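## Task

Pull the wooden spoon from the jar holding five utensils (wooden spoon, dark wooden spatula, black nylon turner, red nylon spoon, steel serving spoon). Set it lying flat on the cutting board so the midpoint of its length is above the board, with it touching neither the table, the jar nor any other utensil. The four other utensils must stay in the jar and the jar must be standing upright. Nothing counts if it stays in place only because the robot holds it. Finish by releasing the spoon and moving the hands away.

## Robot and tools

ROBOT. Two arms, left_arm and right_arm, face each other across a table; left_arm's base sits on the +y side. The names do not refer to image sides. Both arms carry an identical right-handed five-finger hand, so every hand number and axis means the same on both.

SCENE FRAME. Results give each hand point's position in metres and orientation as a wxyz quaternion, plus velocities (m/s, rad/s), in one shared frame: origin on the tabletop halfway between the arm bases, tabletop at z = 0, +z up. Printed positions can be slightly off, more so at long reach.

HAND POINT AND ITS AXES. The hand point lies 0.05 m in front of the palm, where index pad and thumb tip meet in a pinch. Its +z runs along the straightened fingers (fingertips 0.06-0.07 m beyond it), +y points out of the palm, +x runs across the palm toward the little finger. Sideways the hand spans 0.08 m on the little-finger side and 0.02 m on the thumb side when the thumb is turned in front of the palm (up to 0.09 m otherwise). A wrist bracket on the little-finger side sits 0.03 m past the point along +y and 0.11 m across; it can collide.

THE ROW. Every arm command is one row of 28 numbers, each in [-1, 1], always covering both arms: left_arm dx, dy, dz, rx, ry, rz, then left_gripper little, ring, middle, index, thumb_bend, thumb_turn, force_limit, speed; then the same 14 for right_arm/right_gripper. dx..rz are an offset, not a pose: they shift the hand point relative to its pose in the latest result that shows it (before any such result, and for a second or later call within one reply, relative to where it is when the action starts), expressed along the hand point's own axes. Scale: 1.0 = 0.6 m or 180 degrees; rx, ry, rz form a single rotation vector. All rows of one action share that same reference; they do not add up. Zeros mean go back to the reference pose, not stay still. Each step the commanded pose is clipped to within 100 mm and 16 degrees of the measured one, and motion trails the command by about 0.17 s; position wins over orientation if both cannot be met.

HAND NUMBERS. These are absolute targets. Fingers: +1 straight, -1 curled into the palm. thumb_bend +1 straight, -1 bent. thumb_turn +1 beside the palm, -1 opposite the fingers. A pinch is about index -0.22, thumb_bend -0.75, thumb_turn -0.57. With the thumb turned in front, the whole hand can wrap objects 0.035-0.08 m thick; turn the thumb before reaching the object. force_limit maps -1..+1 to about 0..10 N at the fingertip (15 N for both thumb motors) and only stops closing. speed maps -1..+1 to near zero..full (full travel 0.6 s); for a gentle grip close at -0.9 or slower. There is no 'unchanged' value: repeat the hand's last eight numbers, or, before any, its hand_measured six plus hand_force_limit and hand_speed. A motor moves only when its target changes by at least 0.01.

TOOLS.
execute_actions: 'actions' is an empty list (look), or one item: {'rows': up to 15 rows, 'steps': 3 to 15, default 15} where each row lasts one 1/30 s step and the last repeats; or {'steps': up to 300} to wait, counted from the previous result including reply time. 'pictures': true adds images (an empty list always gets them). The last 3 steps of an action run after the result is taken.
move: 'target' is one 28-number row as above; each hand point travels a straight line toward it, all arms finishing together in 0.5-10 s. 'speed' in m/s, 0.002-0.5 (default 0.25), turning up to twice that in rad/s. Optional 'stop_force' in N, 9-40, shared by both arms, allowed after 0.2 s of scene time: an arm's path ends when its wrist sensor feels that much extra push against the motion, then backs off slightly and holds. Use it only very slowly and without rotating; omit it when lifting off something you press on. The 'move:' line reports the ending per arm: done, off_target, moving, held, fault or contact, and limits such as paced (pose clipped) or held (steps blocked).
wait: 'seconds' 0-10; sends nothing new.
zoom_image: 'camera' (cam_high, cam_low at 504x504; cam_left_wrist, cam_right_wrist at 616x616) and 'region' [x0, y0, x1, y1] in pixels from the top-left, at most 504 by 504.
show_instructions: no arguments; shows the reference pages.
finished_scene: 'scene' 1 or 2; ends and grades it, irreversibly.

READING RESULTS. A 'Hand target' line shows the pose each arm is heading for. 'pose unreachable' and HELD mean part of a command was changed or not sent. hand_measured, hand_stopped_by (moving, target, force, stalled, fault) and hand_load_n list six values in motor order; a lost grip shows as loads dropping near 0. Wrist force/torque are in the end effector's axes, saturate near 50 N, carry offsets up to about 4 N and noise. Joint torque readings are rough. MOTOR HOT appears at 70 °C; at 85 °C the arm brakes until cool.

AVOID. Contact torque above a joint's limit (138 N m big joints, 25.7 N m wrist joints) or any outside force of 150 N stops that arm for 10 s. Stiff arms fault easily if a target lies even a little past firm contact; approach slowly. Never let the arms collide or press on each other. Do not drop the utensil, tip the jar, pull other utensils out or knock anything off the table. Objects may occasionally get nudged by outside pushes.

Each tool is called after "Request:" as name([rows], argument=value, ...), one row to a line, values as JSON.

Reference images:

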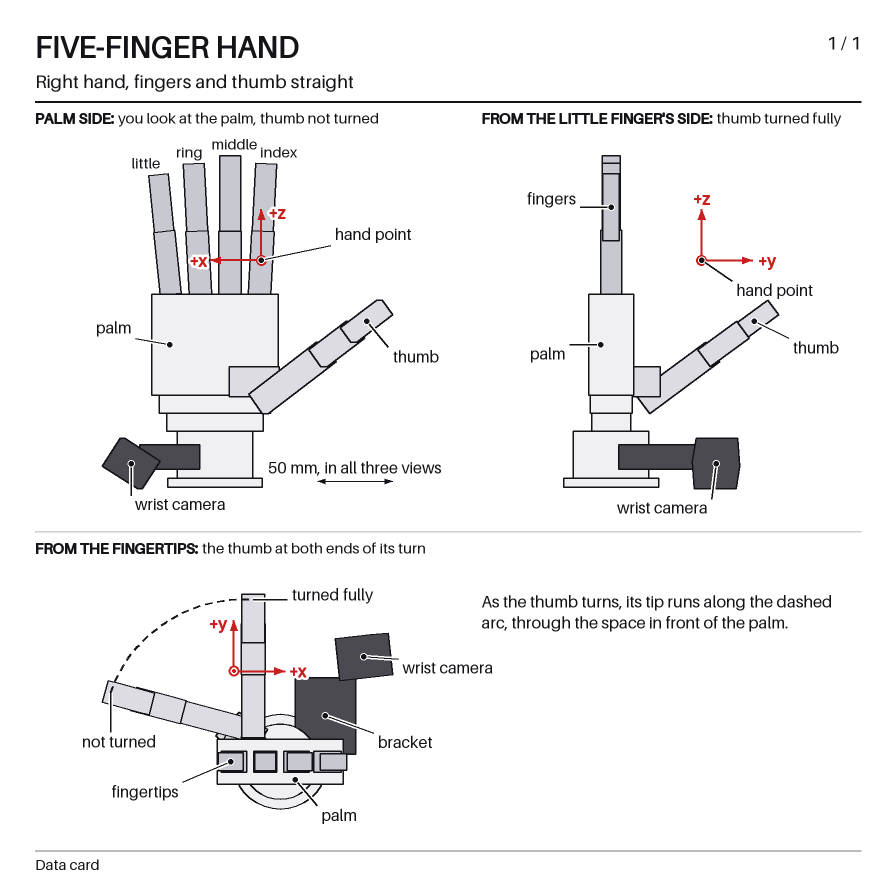

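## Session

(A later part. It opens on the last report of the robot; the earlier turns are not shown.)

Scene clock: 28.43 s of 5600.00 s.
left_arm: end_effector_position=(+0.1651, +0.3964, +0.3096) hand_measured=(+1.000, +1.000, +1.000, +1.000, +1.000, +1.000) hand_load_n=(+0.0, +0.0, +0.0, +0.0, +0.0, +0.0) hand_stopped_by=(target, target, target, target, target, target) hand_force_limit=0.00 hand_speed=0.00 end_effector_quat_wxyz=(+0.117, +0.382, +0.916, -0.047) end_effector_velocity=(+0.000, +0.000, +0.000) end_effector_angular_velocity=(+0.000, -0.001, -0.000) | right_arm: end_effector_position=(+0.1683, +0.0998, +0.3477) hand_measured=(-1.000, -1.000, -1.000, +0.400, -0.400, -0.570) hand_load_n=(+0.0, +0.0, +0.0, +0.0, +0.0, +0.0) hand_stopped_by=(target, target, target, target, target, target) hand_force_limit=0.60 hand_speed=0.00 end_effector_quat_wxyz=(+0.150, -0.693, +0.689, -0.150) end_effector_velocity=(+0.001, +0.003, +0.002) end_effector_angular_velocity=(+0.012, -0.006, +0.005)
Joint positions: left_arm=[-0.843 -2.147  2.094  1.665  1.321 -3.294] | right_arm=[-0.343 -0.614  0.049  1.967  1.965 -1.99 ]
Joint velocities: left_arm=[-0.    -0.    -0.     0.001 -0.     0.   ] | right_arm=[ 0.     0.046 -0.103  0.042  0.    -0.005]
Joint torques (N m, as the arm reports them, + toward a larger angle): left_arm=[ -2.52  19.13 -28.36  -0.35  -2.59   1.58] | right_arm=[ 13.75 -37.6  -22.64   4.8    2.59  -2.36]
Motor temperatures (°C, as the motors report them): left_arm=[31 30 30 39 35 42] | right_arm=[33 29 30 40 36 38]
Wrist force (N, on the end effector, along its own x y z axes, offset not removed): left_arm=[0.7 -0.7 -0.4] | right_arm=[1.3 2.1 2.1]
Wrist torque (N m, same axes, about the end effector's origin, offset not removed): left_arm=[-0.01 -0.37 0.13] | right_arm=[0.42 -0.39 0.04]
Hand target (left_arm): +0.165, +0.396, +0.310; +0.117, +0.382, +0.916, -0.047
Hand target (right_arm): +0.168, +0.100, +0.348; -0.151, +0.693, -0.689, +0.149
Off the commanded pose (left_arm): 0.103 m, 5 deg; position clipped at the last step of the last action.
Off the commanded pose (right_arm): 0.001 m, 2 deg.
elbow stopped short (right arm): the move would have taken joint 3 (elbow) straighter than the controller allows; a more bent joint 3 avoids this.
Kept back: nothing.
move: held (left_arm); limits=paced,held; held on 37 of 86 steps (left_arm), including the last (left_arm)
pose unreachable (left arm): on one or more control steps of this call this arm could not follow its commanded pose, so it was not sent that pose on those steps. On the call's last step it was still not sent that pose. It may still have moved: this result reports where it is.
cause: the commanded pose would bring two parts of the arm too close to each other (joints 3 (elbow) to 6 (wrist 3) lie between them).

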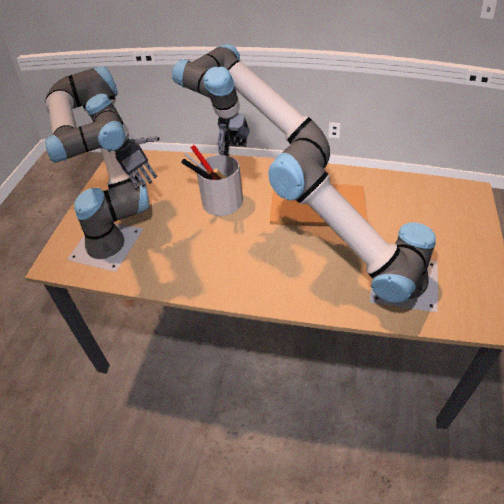

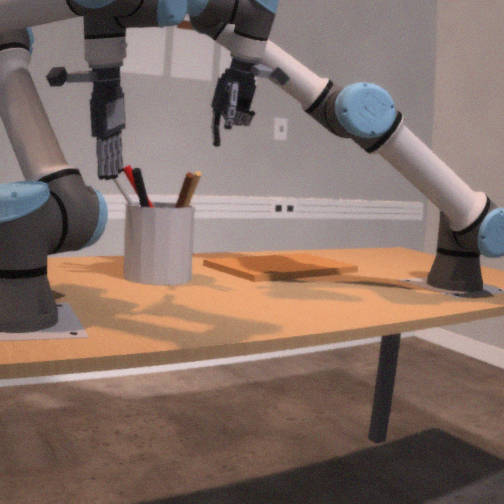

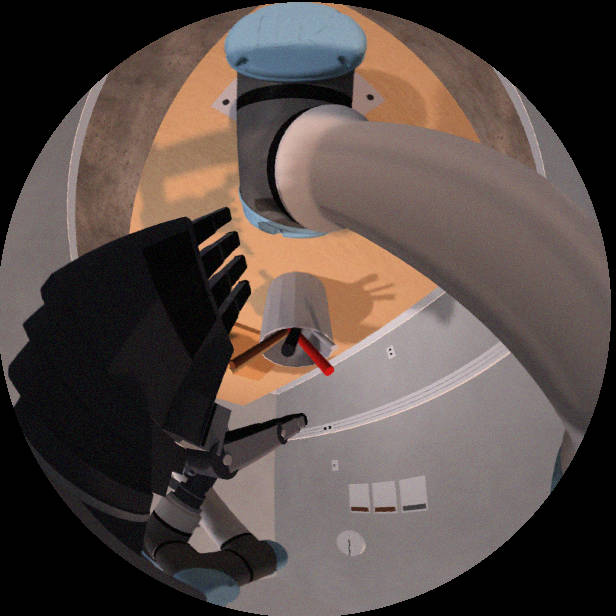

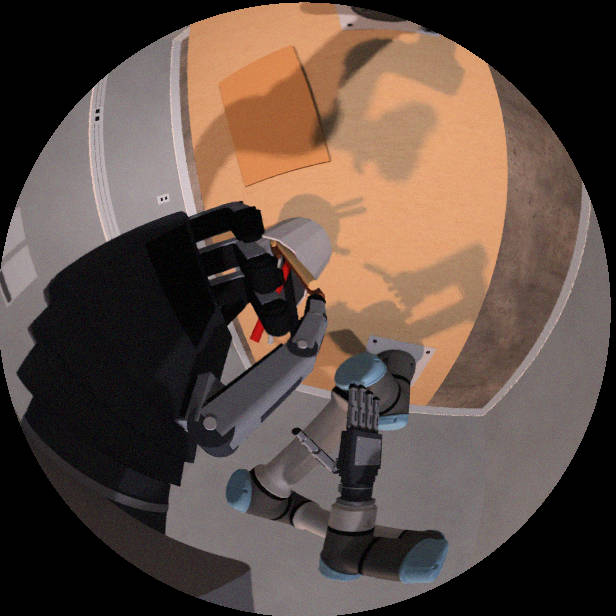

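Request:
move(target=[0,0,0,0,0.09,0,1,1,1,1,1,1,0,0,0.3,-0.4,-0.1,0,0,0.2,-1,-1,-1,0.4,-0.4,-0.57,0.6,0])

Request:
move(target=[-0.3,-0.328,-0.05,-0.131,-0.053,0.243,-1,-1,-1,0.4,-0.4,-0.57,0.6,0,0,0,0,0,0,0,-1,-1,-1,0.4,-0.4,-0.57,0.6,0])

Scene clock: 32.47 s of 5600.00 s.
left_arm: end_effector_position=(+0.1652, +0.3965, +0.3097) hand_measured=(+1.000, +1.000, +1.000, +1.000, +1.000, +1.000) hand_load_n=(+0.0, +0.0, +0.0, +0.0, +0.0, +0.0) hand_stopped_by=(target, target, target, target, target, target) hand_force_limit=0.00 hand_speed=0.00 end_effector_quat_wxyz=(-0.011, +0.385, +0.923, +0.007) end_effector_velocity=(+0.000, +0.000, -0.000) end_effector_angular_velocity=(+0.013, +0.012, +0.002) | right_arm: end_effector_position=(+0.3634, -0.0788, +0.5015) hand_measured=(-1.000, -1.000, -1.000, +0.400, -0.400, -0.570) hand_load_n=(+0.0, +0.0, +0.0, +0.0, +0.0, +0.0) hand_stopped_by=(target, target, target, target, target, target) hand_force_limit=0.60 hand_speed=0.00 end_effector_quat_wxyz=(+0.188, -0.446, +0.870, -0.096) end_effector_velocity=(+0.000, +0.000, -0.000) end_effector_angular_velocity=(+0.001, +0.000, -0.001)
Joint positions: left_arm=[-0.218 -1.892  1.909  1.568  1.592 -2.664] | right_arm=[-0.856 -0.943  0.188  1.986  1.833 -1.886]
Joint velocities: left_arm=[ 0.025  0.013 -0.007  0.003  0.015  0.023] | right_arm=[-0.     0.    -0.     0.    -0.     0.001]
Joint torques (N m, as the arm reports them, + toward a larger angle): left_arm=[  7.09   7.62 -27.34   4.68   2.55   2.33] | right_arm=[-11.16 -28.3  -22.86   4.58   2.26   2.6 ]
Motor temperatures (°C, as the motors report them): left_arm=[31 30 30 39 35 42] | right_arm=[33 29 30 40 36 38]
Wrist force (N, on the end effector, along its own x y z axes, offset not removed): left_arm=[0.4 -1.4 1.3] | right_arm=[1.4 4.3 2.9]
Wrist torque (N m, same axes, about the end effector's origin, offset not removed): left_arm=[-0.28 -0.30 0.06] | right_arm=[0.72 -0.53 0.26]
Hand target (left_arm): +0.165, +0.397, +0.310; -0.012, +0.385, +0.923, +0.007
Hand target (right_arm): +0.363, -0.079, +0.502; +0.188, -0.446, +0.870, -0.096
Off the commanded pose (left_arm): 0.000 m, 0 deg.
Off the commanded pose (right_arm): 0.001 m, 0 deg.
Kept back: nothing.
move: done

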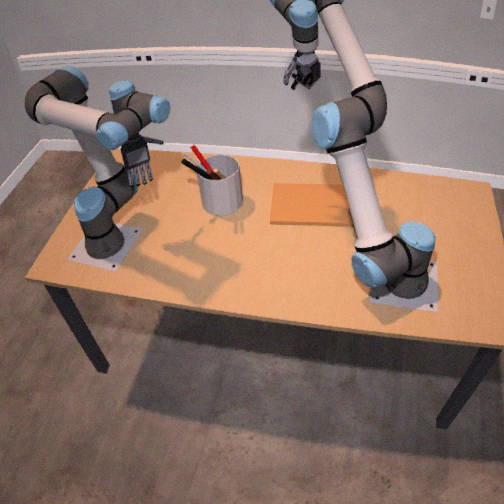

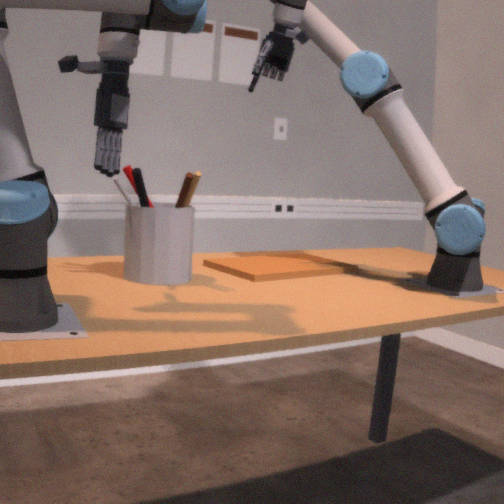

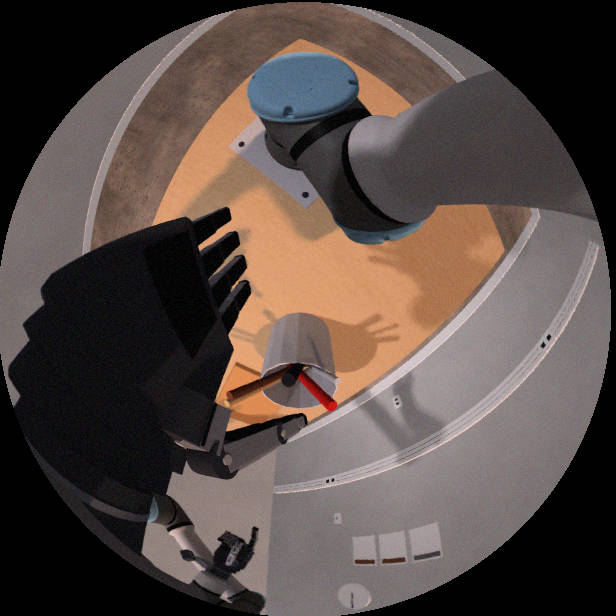

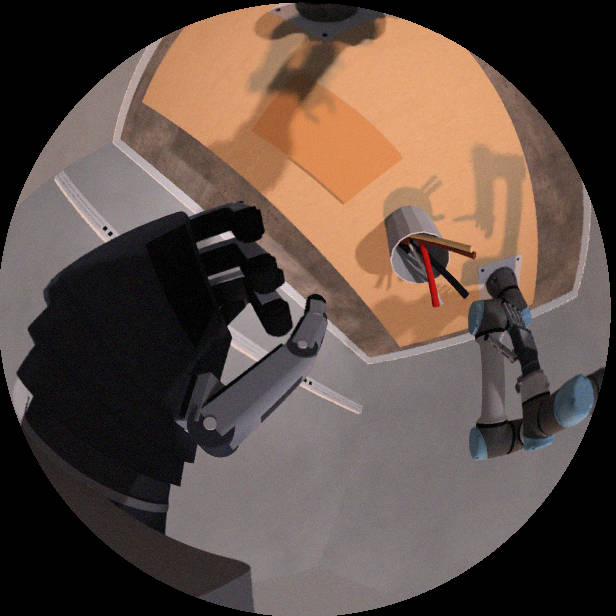

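Scene clock: 34.90 s of 5600.00 s.
left_arm: end_effector_position=(+0.1528, +0.1298, +0.3340) hand_measured=(-1.000, -1.000, -1.000, +0.400, -0.400, -0.570) hand_load_n=(+0.0, +0.0, +0.0, +0.0, +0.0, +0.0) hand_stopped_by=(target, target, target, target, target, target) hand_force_limit=0.60 hand_speed=0.00 end_effector_quat_wxyz=(+0.138, +0.691, +0.692, +0.155) end_effector_velocity=(+0.000, -0.002, -0.000) end_effector_angular_velocity=(+0.004, -0.002, -0.005) | right_arm: end_effector_position=(+0.3634, -0.0788, +0.5015) hand_measured=(-1.000, -1.000, -1.000, +0.400, -0.400, -0.570) hand_load_n=(+0.0, +0.0, +0.0, +0.0, +0.0, +0.0) hand_stopped_by=(target, target, target, target, target, target) hand_force_limit=0.60 hand_speed=0.00 end_effector_quat_wxyz=(+0.188, -0.446, +0.870, -0.096) end_effector_velocity=(+0.000, -0.000, -0.000) end_effector_angular_velocity=(-0.001, -0.000, -0.000)
Joint positions: left_arm=[-0.313 -1.343  1.489  1.621  1.199 -2.016] | right_arm=[-0.856 -0.943  0.188  1.986  1.833 -1.886]
Joint velocities: left_arm=[ 0.002  0.006 -0.006  0.002 -0.002  0.008] | right_arm=[-0.  0. -0. -0.  0. -0.]
Joint torques (N m, as the arm reports them, + toward a larger angle): left_arm=[  6.7  -18.33 -28.2    4.83  -2.9    2.5 ] | right_arm=[-11.31 -28.08 -24.16   4.58   2.23   2.51]
Motor temperatures (°C, as the motors report them): left_arm=[31 30 30 39 35 42] | right_arm=[33 29 30 40 36 38]
Wrist force (N, on the end effector, along its own x y z axes, offset not removed): left_arm=[0.1 -1.3 0.1] | right_arm=[0.6 2.2 3.8]
Wrist torque (N m, same axes, about the end effector's origin, offset not removed): left_arm=[-0.17 -0.27 0.05] | right_arm=[0.32 -0.41 0.05]
Hand target (left_arm): +0.153, +0.129, +0.334; +0.138, +0.691, +0.692, +0.155
Hand target (right_arm): +0.363, -0.079, +0.502; +0.188, -0.446, +0.870, -0.096
Off the commanded pose (left_arm): 0.000 m, 0 deg.
Off the commanded pose (right_arm): 0.000 m, 0 deg.
Kept back: nothing.
move: done

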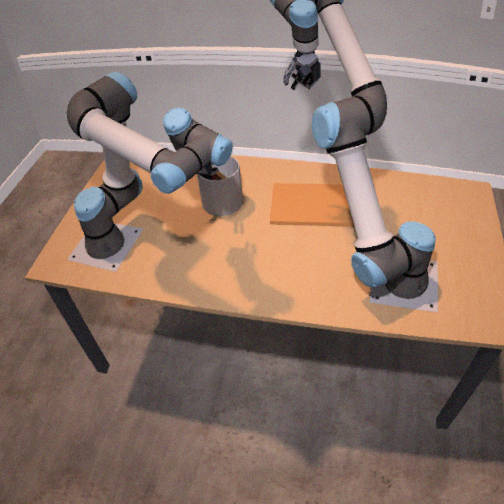

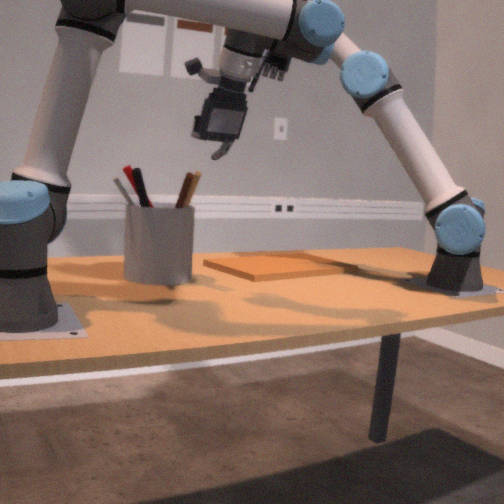

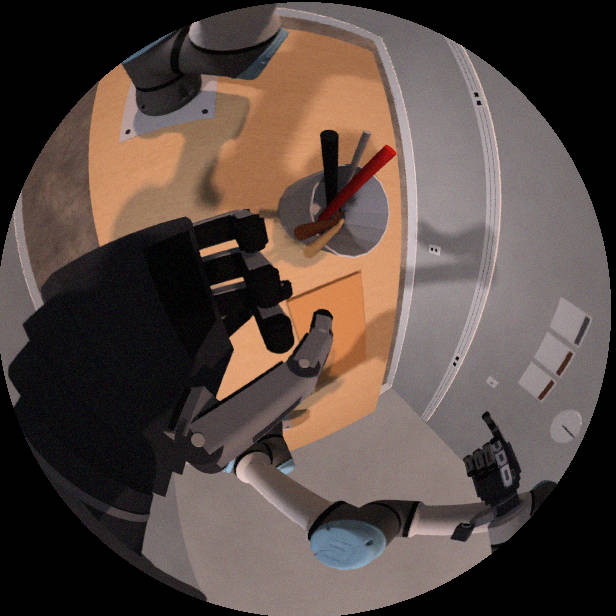

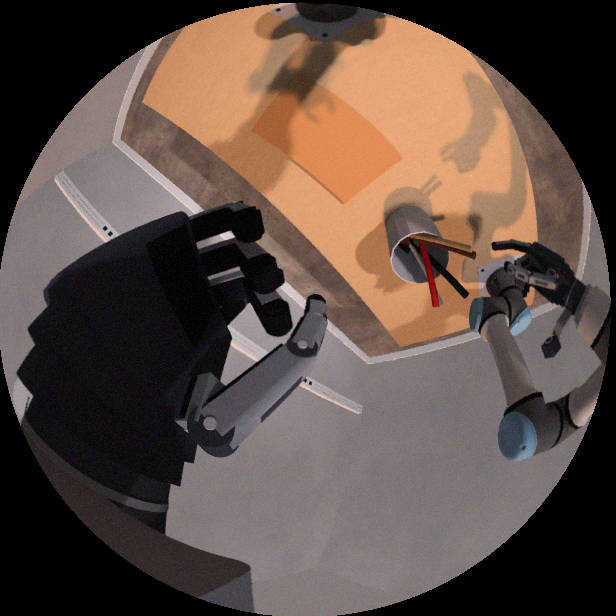

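Request:
move(target=[0.06,0,0.1,0,0,0,-1,-1,-1,0.4,-0.4,-0.57,0.6,0,0,0,0,0,0,0,-1,-1,-1,0.4,-0.4,-0.57,0.6,0], speed=0.08)

Request:
zoom_image(camera="cam_left_wrist", region=[180, 150, 430, 400])

Request:
zoom_image(camera="cam_low", region=[100, 80, 260, 240])

Scene clock: 36.53 s of 5600.00 s.
left_arm: end_effector_position=(+0.1767, +0.1670, +0.2803) hand_measured=(-1.000, -1.000, -1.000, +0.400, -0.400, -0.570) hand_load_n=(+0.0, +0.0, +0.0, +0.0, +0.0, +0.0) hand_stopped_by=(target, target, target, target, target, target) hand_force_limit=0.60 hand_speed=0.00 end_effector_quat_wxyz=(+0.138, +0.691, +0.692, +0.155) end_effector_velocity=(+0.001, +0.001, -0.003) end_effector_angular_velocity=(+0.000, -0.001, -0.001) | right_arm: end_effector_position=(+0.3634, -0.0788, +0.5015) hand_measured=(-1.000, -1.000, -1.000, +0.400, -0.400, -0.570) hand_load_n=(+0.0, +0.0, +0.0, +0.0, +0.0, +0.0) hand_stopped_by=(target, target, target, target, target, target) hand_force_limit=0.60 hand_speed=0.00 end_effector_quat_wxyz=(+0.188, -0.446, +0.870, -0.096) end_effector_velocity=(-0.000, +0.000, -0.000) end_effector_angular_velocity=(-0.000, +0.000, +0.001)
Joint positions: left_arm=[-0.292 -1.409  1.707  1.461  1.195 -1.994] | right_arm=[-0.856 -0.943  0.188  1.986  1.833 -1.886]
Joint velocities: left_arm=[ 0.    -0.002  0.009 -0.007 -0.001  0.001] | right_arm=[-0.    -0.     0.     0.    -0.    -0.001]
Joint torques (N m, as the arm reports them, + toward a larger angle): left_arm=[  7.07 -40.07 -13.25  -0.27  -2.81   2.48] | right_arm=[-11.71 -28.27 -23.52   4.74   2.38   2.64]
Motor temperatures (°C, as the motors report them): left_arm=[31 30 30 39 35 42] | right_arm=[33 29 30 40 36 38]
Wrist force (N, on the end effector, along its own x y z axes, offset not removed): left_arm=[-0.3 -2.0 0.8] | right_arm=[-0.5 1.2 3.6]
Wrist torque (N m, same axes, about the end effector's origin, offset not removed): left_arm=[-0.29 -0.22 0.00] | right_arm=[0.09 -0.14 -0.05]
Hand target (left_arm): +0.177, +0.167, +0.280; +0.138, +0.691, +0.692, +0.155
Hand target (right_arm): +0.363, -0.079, +0.502; +0.188, -0.446, +0.870, -0.096
Off the commanded pose (left_arm): 0.000 m, 0 deg.
Off the commanded pose (right_arm): 0.000 m, 0 deg.
Kept back: nothing.
move: done

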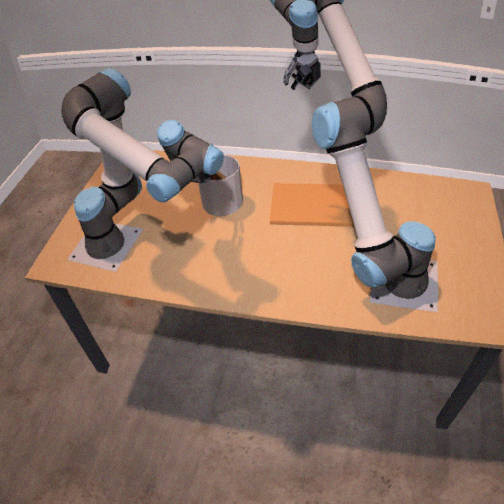

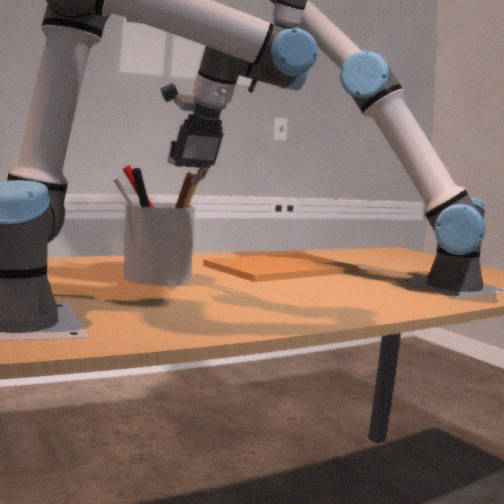

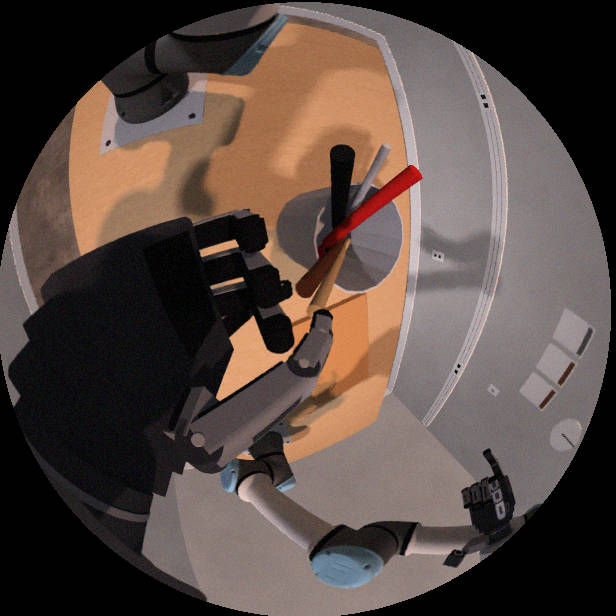

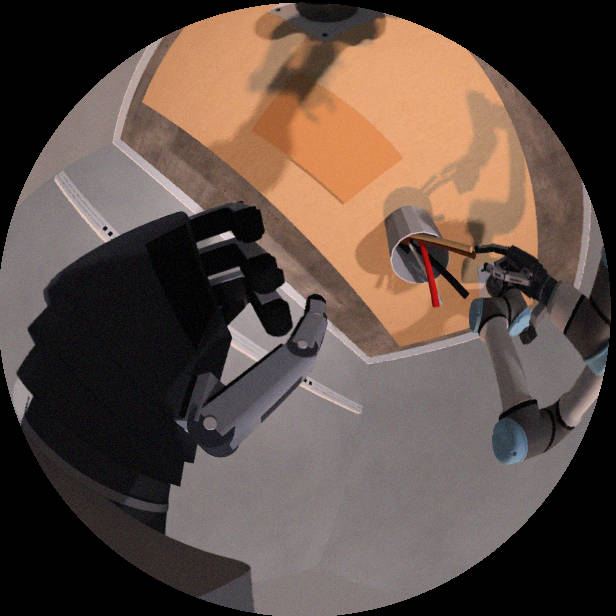

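Region (180, 150, 430, 400) of cam_left_wrist's 616x616 image, scaled by 2.016, with more detail than that image has.

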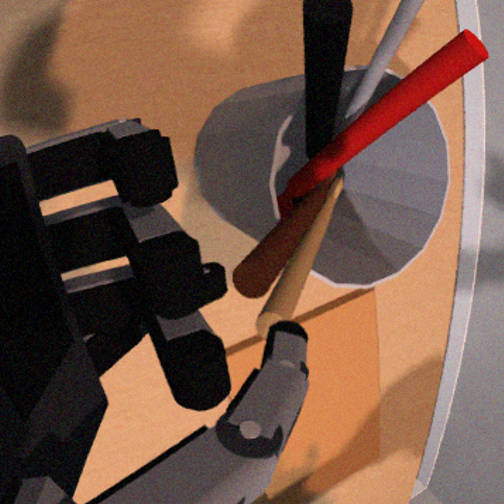

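Region (100, 80, 260, 240) of cam_low's 504x504 image, scaled by 3.150, with more detail than that image has.

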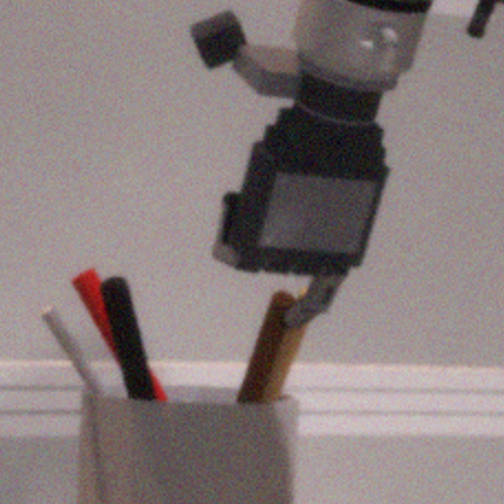

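Request:
move(target=[0.005,-0.008,0.04,0,0,0,-1,-1,-1,0.4,-0.4,-0.57,0.6,0,0,0,0,0,0,0,-1,-1,-1,0.4,-0.4,-0.57,0.6,0], speed=0.04)

Request:
zoom_image(camera="cam_left_wrist", region=[180, 150, 430, 400])

Request:
zoom_image(camera="cam_low", region=[100, 80, 260, 240])

Request:
zoom_image(camera="cam_right_wrist", region=[380, 190, 560, 320])

Scene clock: 37.83 s of 5600.00 s.
left_arm: end_effector_position=(+0.1819, +0.1706, +0.2568) hand_measured=(-1.000, -1.000, -1.000, +0.400, -0.400, -0.570) hand_load_n=(+0.0, +0.0, +0.0, +0.0, +0.0, +0.0) hand_stopped_by=(target, target, target, target, target, target) hand_force_limit=0.60 hand_speed=0.00 end_effector_quat_wxyz=(+0.138, +0.691, +0.692, +0.155) end_effector_velocity=(+0.001, +0.001, -0.003) end_effector_angular_velocity=(+0.001, -0.000, +0.002) | right_arm: end_effector_position=(+0.3634, -0.0788, +0.5015) hand_measured=(-1.000, -1.000, -1.000, +0.400, -0.400, -0.570) hand_load_n=(+0.0, +0.0, +0.0, +0.0, +0.0, +0.0) hand_stopped_by=(target, target, target, target, target, target) hand_force_limit=0.60 hand_speed=0.00 end_effector_quat_wxyz=(+0.188, -0.446, +0.870, -0.096) end_effector_velocity=(+0.001, -0.001, +0.000) end_effector_angular_velocity=(-0.001, -0.001, -0.001)
Joint positions: left_arm=[-0.281 -1.4    1.758  1.396  1.193 -1.983] | right_arm=[-0.856 -0.943  0.188  1.986  1.833 -1.886]
Joint velocities: left_arm=[ 0.003  0.001  0.005 -0.006  0.     0.001] | right_arm=[-0.001 -0.    -0.    -0.     0.001 -0.   ]
Joint torques (N m, as the arm reports them, + toward a larger angle): left_arm=[  7.27 -13.23  -9.39   0.08  -2.9    2.43] | right_arm=[-12.75 -28.29 -24.66   4.65   2.38   2.61]
Motor temperatures (°C, as the motors report them): left_arm=[31 30 30 39 35 42] | right_arm=[33 29 30 40 36 38]
Wrist force (N, on the end effector, along its own x y z axes, offset not removed): left_arm=[-0.5 -1.8 0.2] | right_arm=[0.7 3.6 3.4]
Wrist torque (N m, same axes, about the end effector's origin, offset not removed): left_arm=[-0.23 -0.18 -0.02] | right_arm=[0.44 -0.38 0.08]
Hand target (left_arm): +0.182, +0.171, +0.257; +0.138, +0.691, +0.692, +0.155
Hand target (right_arm): +0.363, -0.079, +0.502; +0.188, -0.446, +0.870, -0.096
Off the commanded pose (left_arm): 0.000 m, 0 deg.
Off the commanded pose (right_arm): 0.000 m, 0 deg.
Kept back: nothing.
move: done

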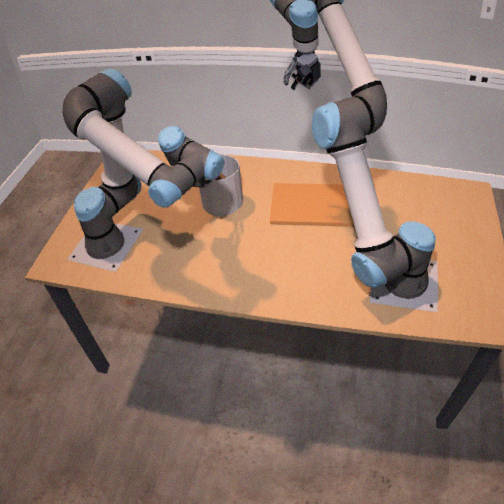

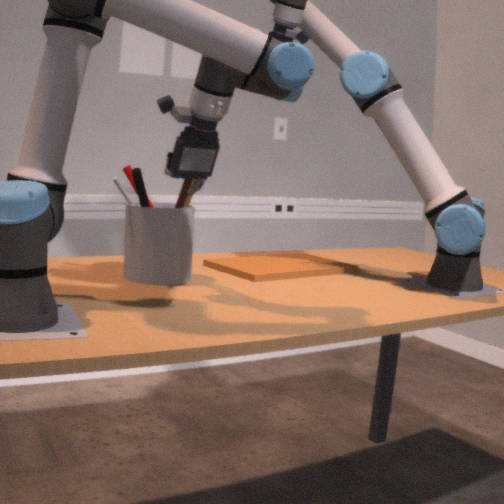

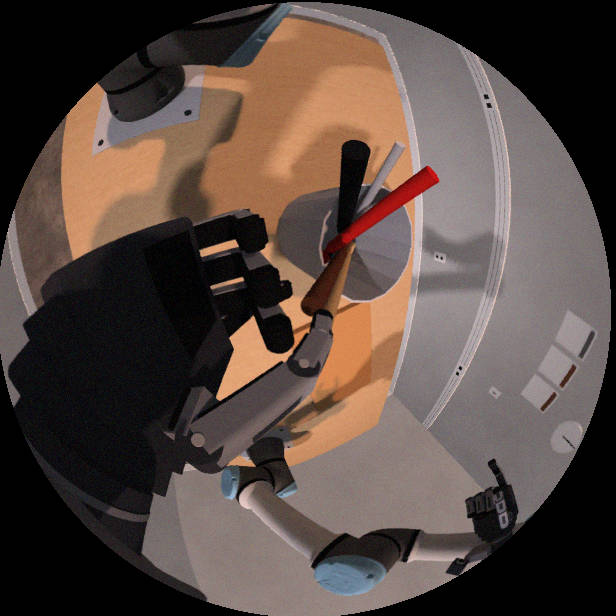

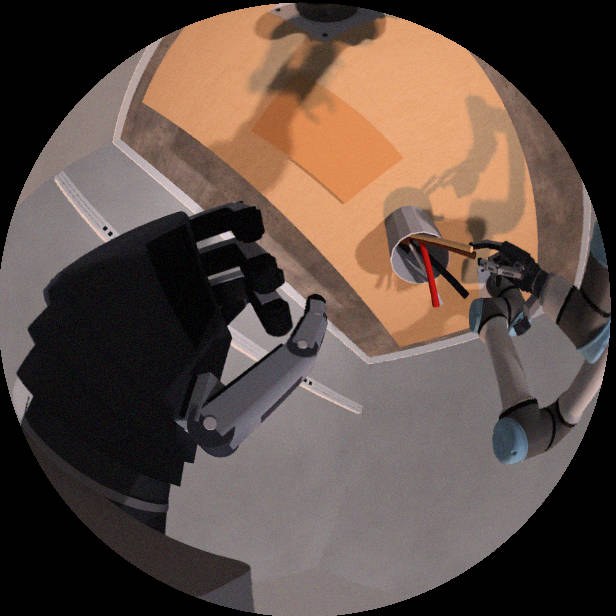

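Region (180, 150, 430, 400) of cam_left_wrist's 616x616 image, scaled by 2.016, with more detail than that image has.

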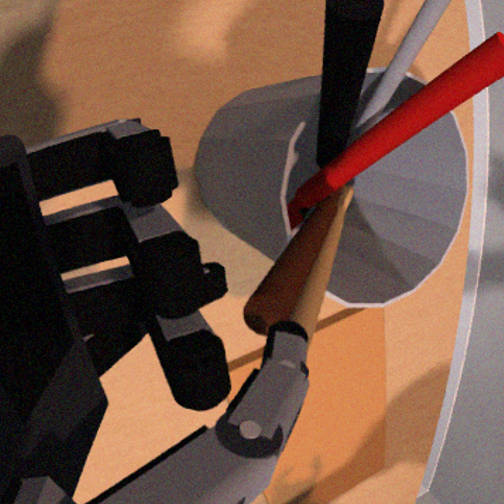

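Region (100, 80, 260, 240) of cam_low's 504x504 image, scaled by 3.150, with more detail than that image has.

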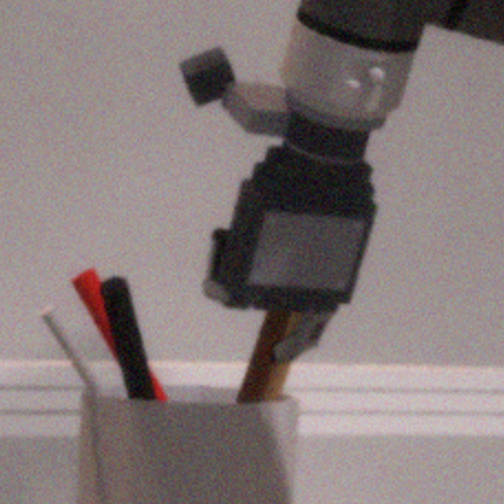

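Region (380, 190, 560, 320) of cam_right_wrist's 616x616 image, scaled by 2.800, with more detail than that image has.

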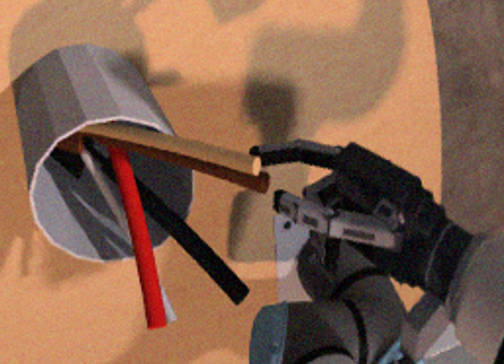

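Request:
move(target=[-0.05,0.012,0.04,0,0,0,-1,-1,-1,0.4,-0.4,-0.57,0.6,0,0,0,0,0,0,0,-1,-1,-1,0.4,-0.4,-0.57,0.6,0], speed=0.03, stop_force=9)

Request:
zoom_image(camera="cam_left_wrist", region=[180, 150, 430, 400])

Request:
zoom_image(camera="cam_right_wrist", region=[380, 190, 560, 320])

Request:
zoom_image(camera="cam_low", region=[100, 80, 260, 240])

Scene clock: 39.77 s of 5600.00 s.
left_arm: end_effector_position=(+0.1983, +0.1414, +0.2373) hand_measured=(-1.000, -1.000, -1.000, +0.400, -0.396, -0.570) hand_load_n=(+0.0, +0.0, +0.0, +0.0, +9.0, -2.5) hand_stopped_by=(target, target, target, target, target, target) hand_force_limit=0.60 hand_speed=0.00 end_effector_quat_wxyz=(+0.138, +0.691, +0.692, +0.155) end_effector_velocity=(+0.001, -0.002, -0.002) end_effector_angular_velocity=(-0.001, +0.000, +0.002) | right_arm: end_effector_position=(+0.3634, -0.0788, +0.5015) hand_measured=(-1.000, -1.000, -1.000, +0.400, -0.400, -0.570) hand_load_n=(+0.0, +0.0, +0.0, +0.0, +0.0, +0.0) hand_stopped_by=(target, target, target, target, target, target) hand_force_limit=0.60 hand_speed=0.00 end_effector_quat_wxyz=(+0.188, -0.446, +0.870, -0.096) end_effector_velocity=(-0.000, +0.000, +0.000) end_effector_angular_velocity=(+0.000, +0.000, +0.001)
Joint positions: left_arm=[-0.211 -1.314  1.698  1.343  1.181 -1.908] | right_arm=[-0.856 -0.943  0.188  1.986  1.833 -1.886]
Joint velocities: left_arm=[ 0.005  0.007 -0.005 -0.004 -0.001  0.003] | right_arm=[ 0.    -0.     0.     0.    -0.001 -0.001]
Joint torques (N m, as the arm reports them, + toward a larger angle): left_arm=[  8.1   -9.75 -20.98  -2.28  -0.7    2.57] | right_arm=[-12.69 -28.88 -23.91   4.75   2.18   2.59]
Motor temperatures (°C, as the motors report them): left_arm=[31 30 30 39 35 42] | right_arm=[33 29 30 40 36 38]
Wrist force (N, on the end effector, along its own x y z axes, offset not removed): left_arm=[1.6 3.7 -13.8] | right_arm=[1.4 1.5 1.3]
Wrist torque (N m, same axes, about the end effector's origin, offset not removed): left_arm=[-0.25 -0.32 0.01] | right_arm=[0.36 -0.45 0.12]
Hand target (left_arm): +0.198, +0.141, +0.237; +0.138, +0.691, +0.692, +0.155
Hand target (right_arm): +0.363, -0.079, +0.502; +0.188, -0.446, +0.870, -0.096
Off the commanded pose (left_arm): 0.000 m, 0 deg.
Off the commanded pose (right_arm): 0.000 m, 0 deg.
Kept back: nothing.
move: done

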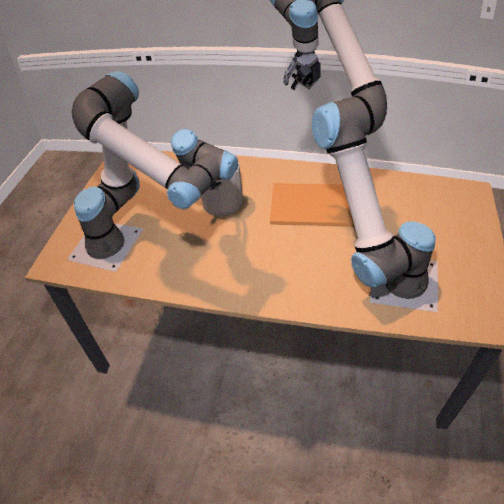

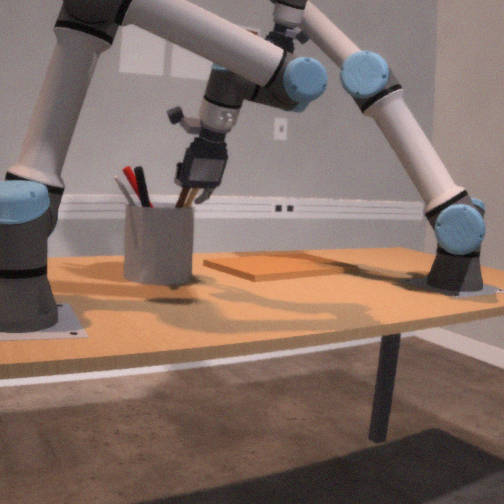

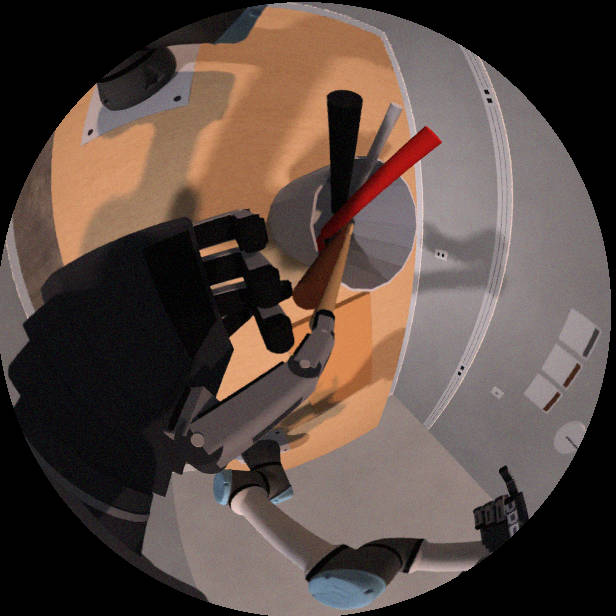

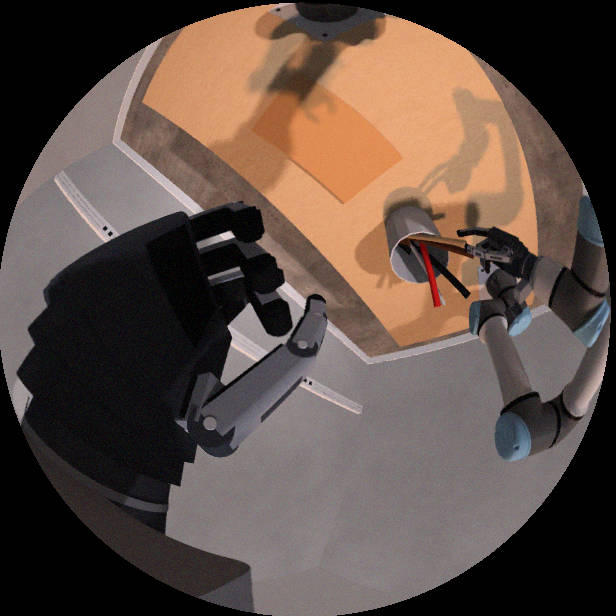

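Region (180, 150, 430, 400) of cam_left_wrist's 616x616 image, scaled by 2.016, with more detail than that image has.

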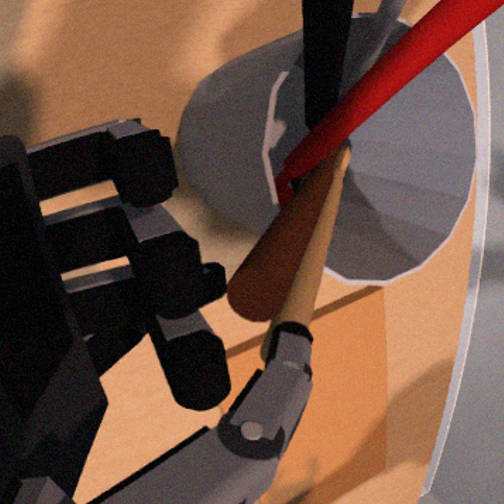

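Region (380, 190, 560, 320) of cam_right_wrist's 616x616 image, scaled by 2.800, with more detail than that image has.

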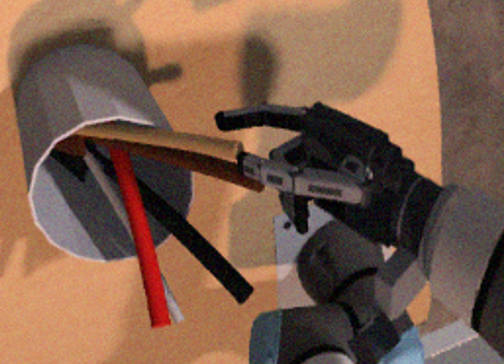

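Region (100, 80, 260, 240) of cam_low's 504x504 image, scaled by 3.150, with more detail than that image has.

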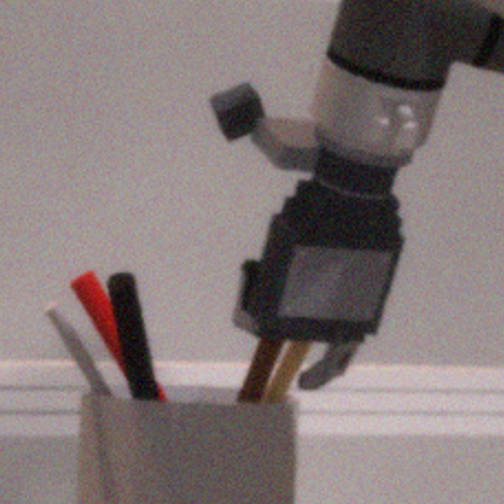

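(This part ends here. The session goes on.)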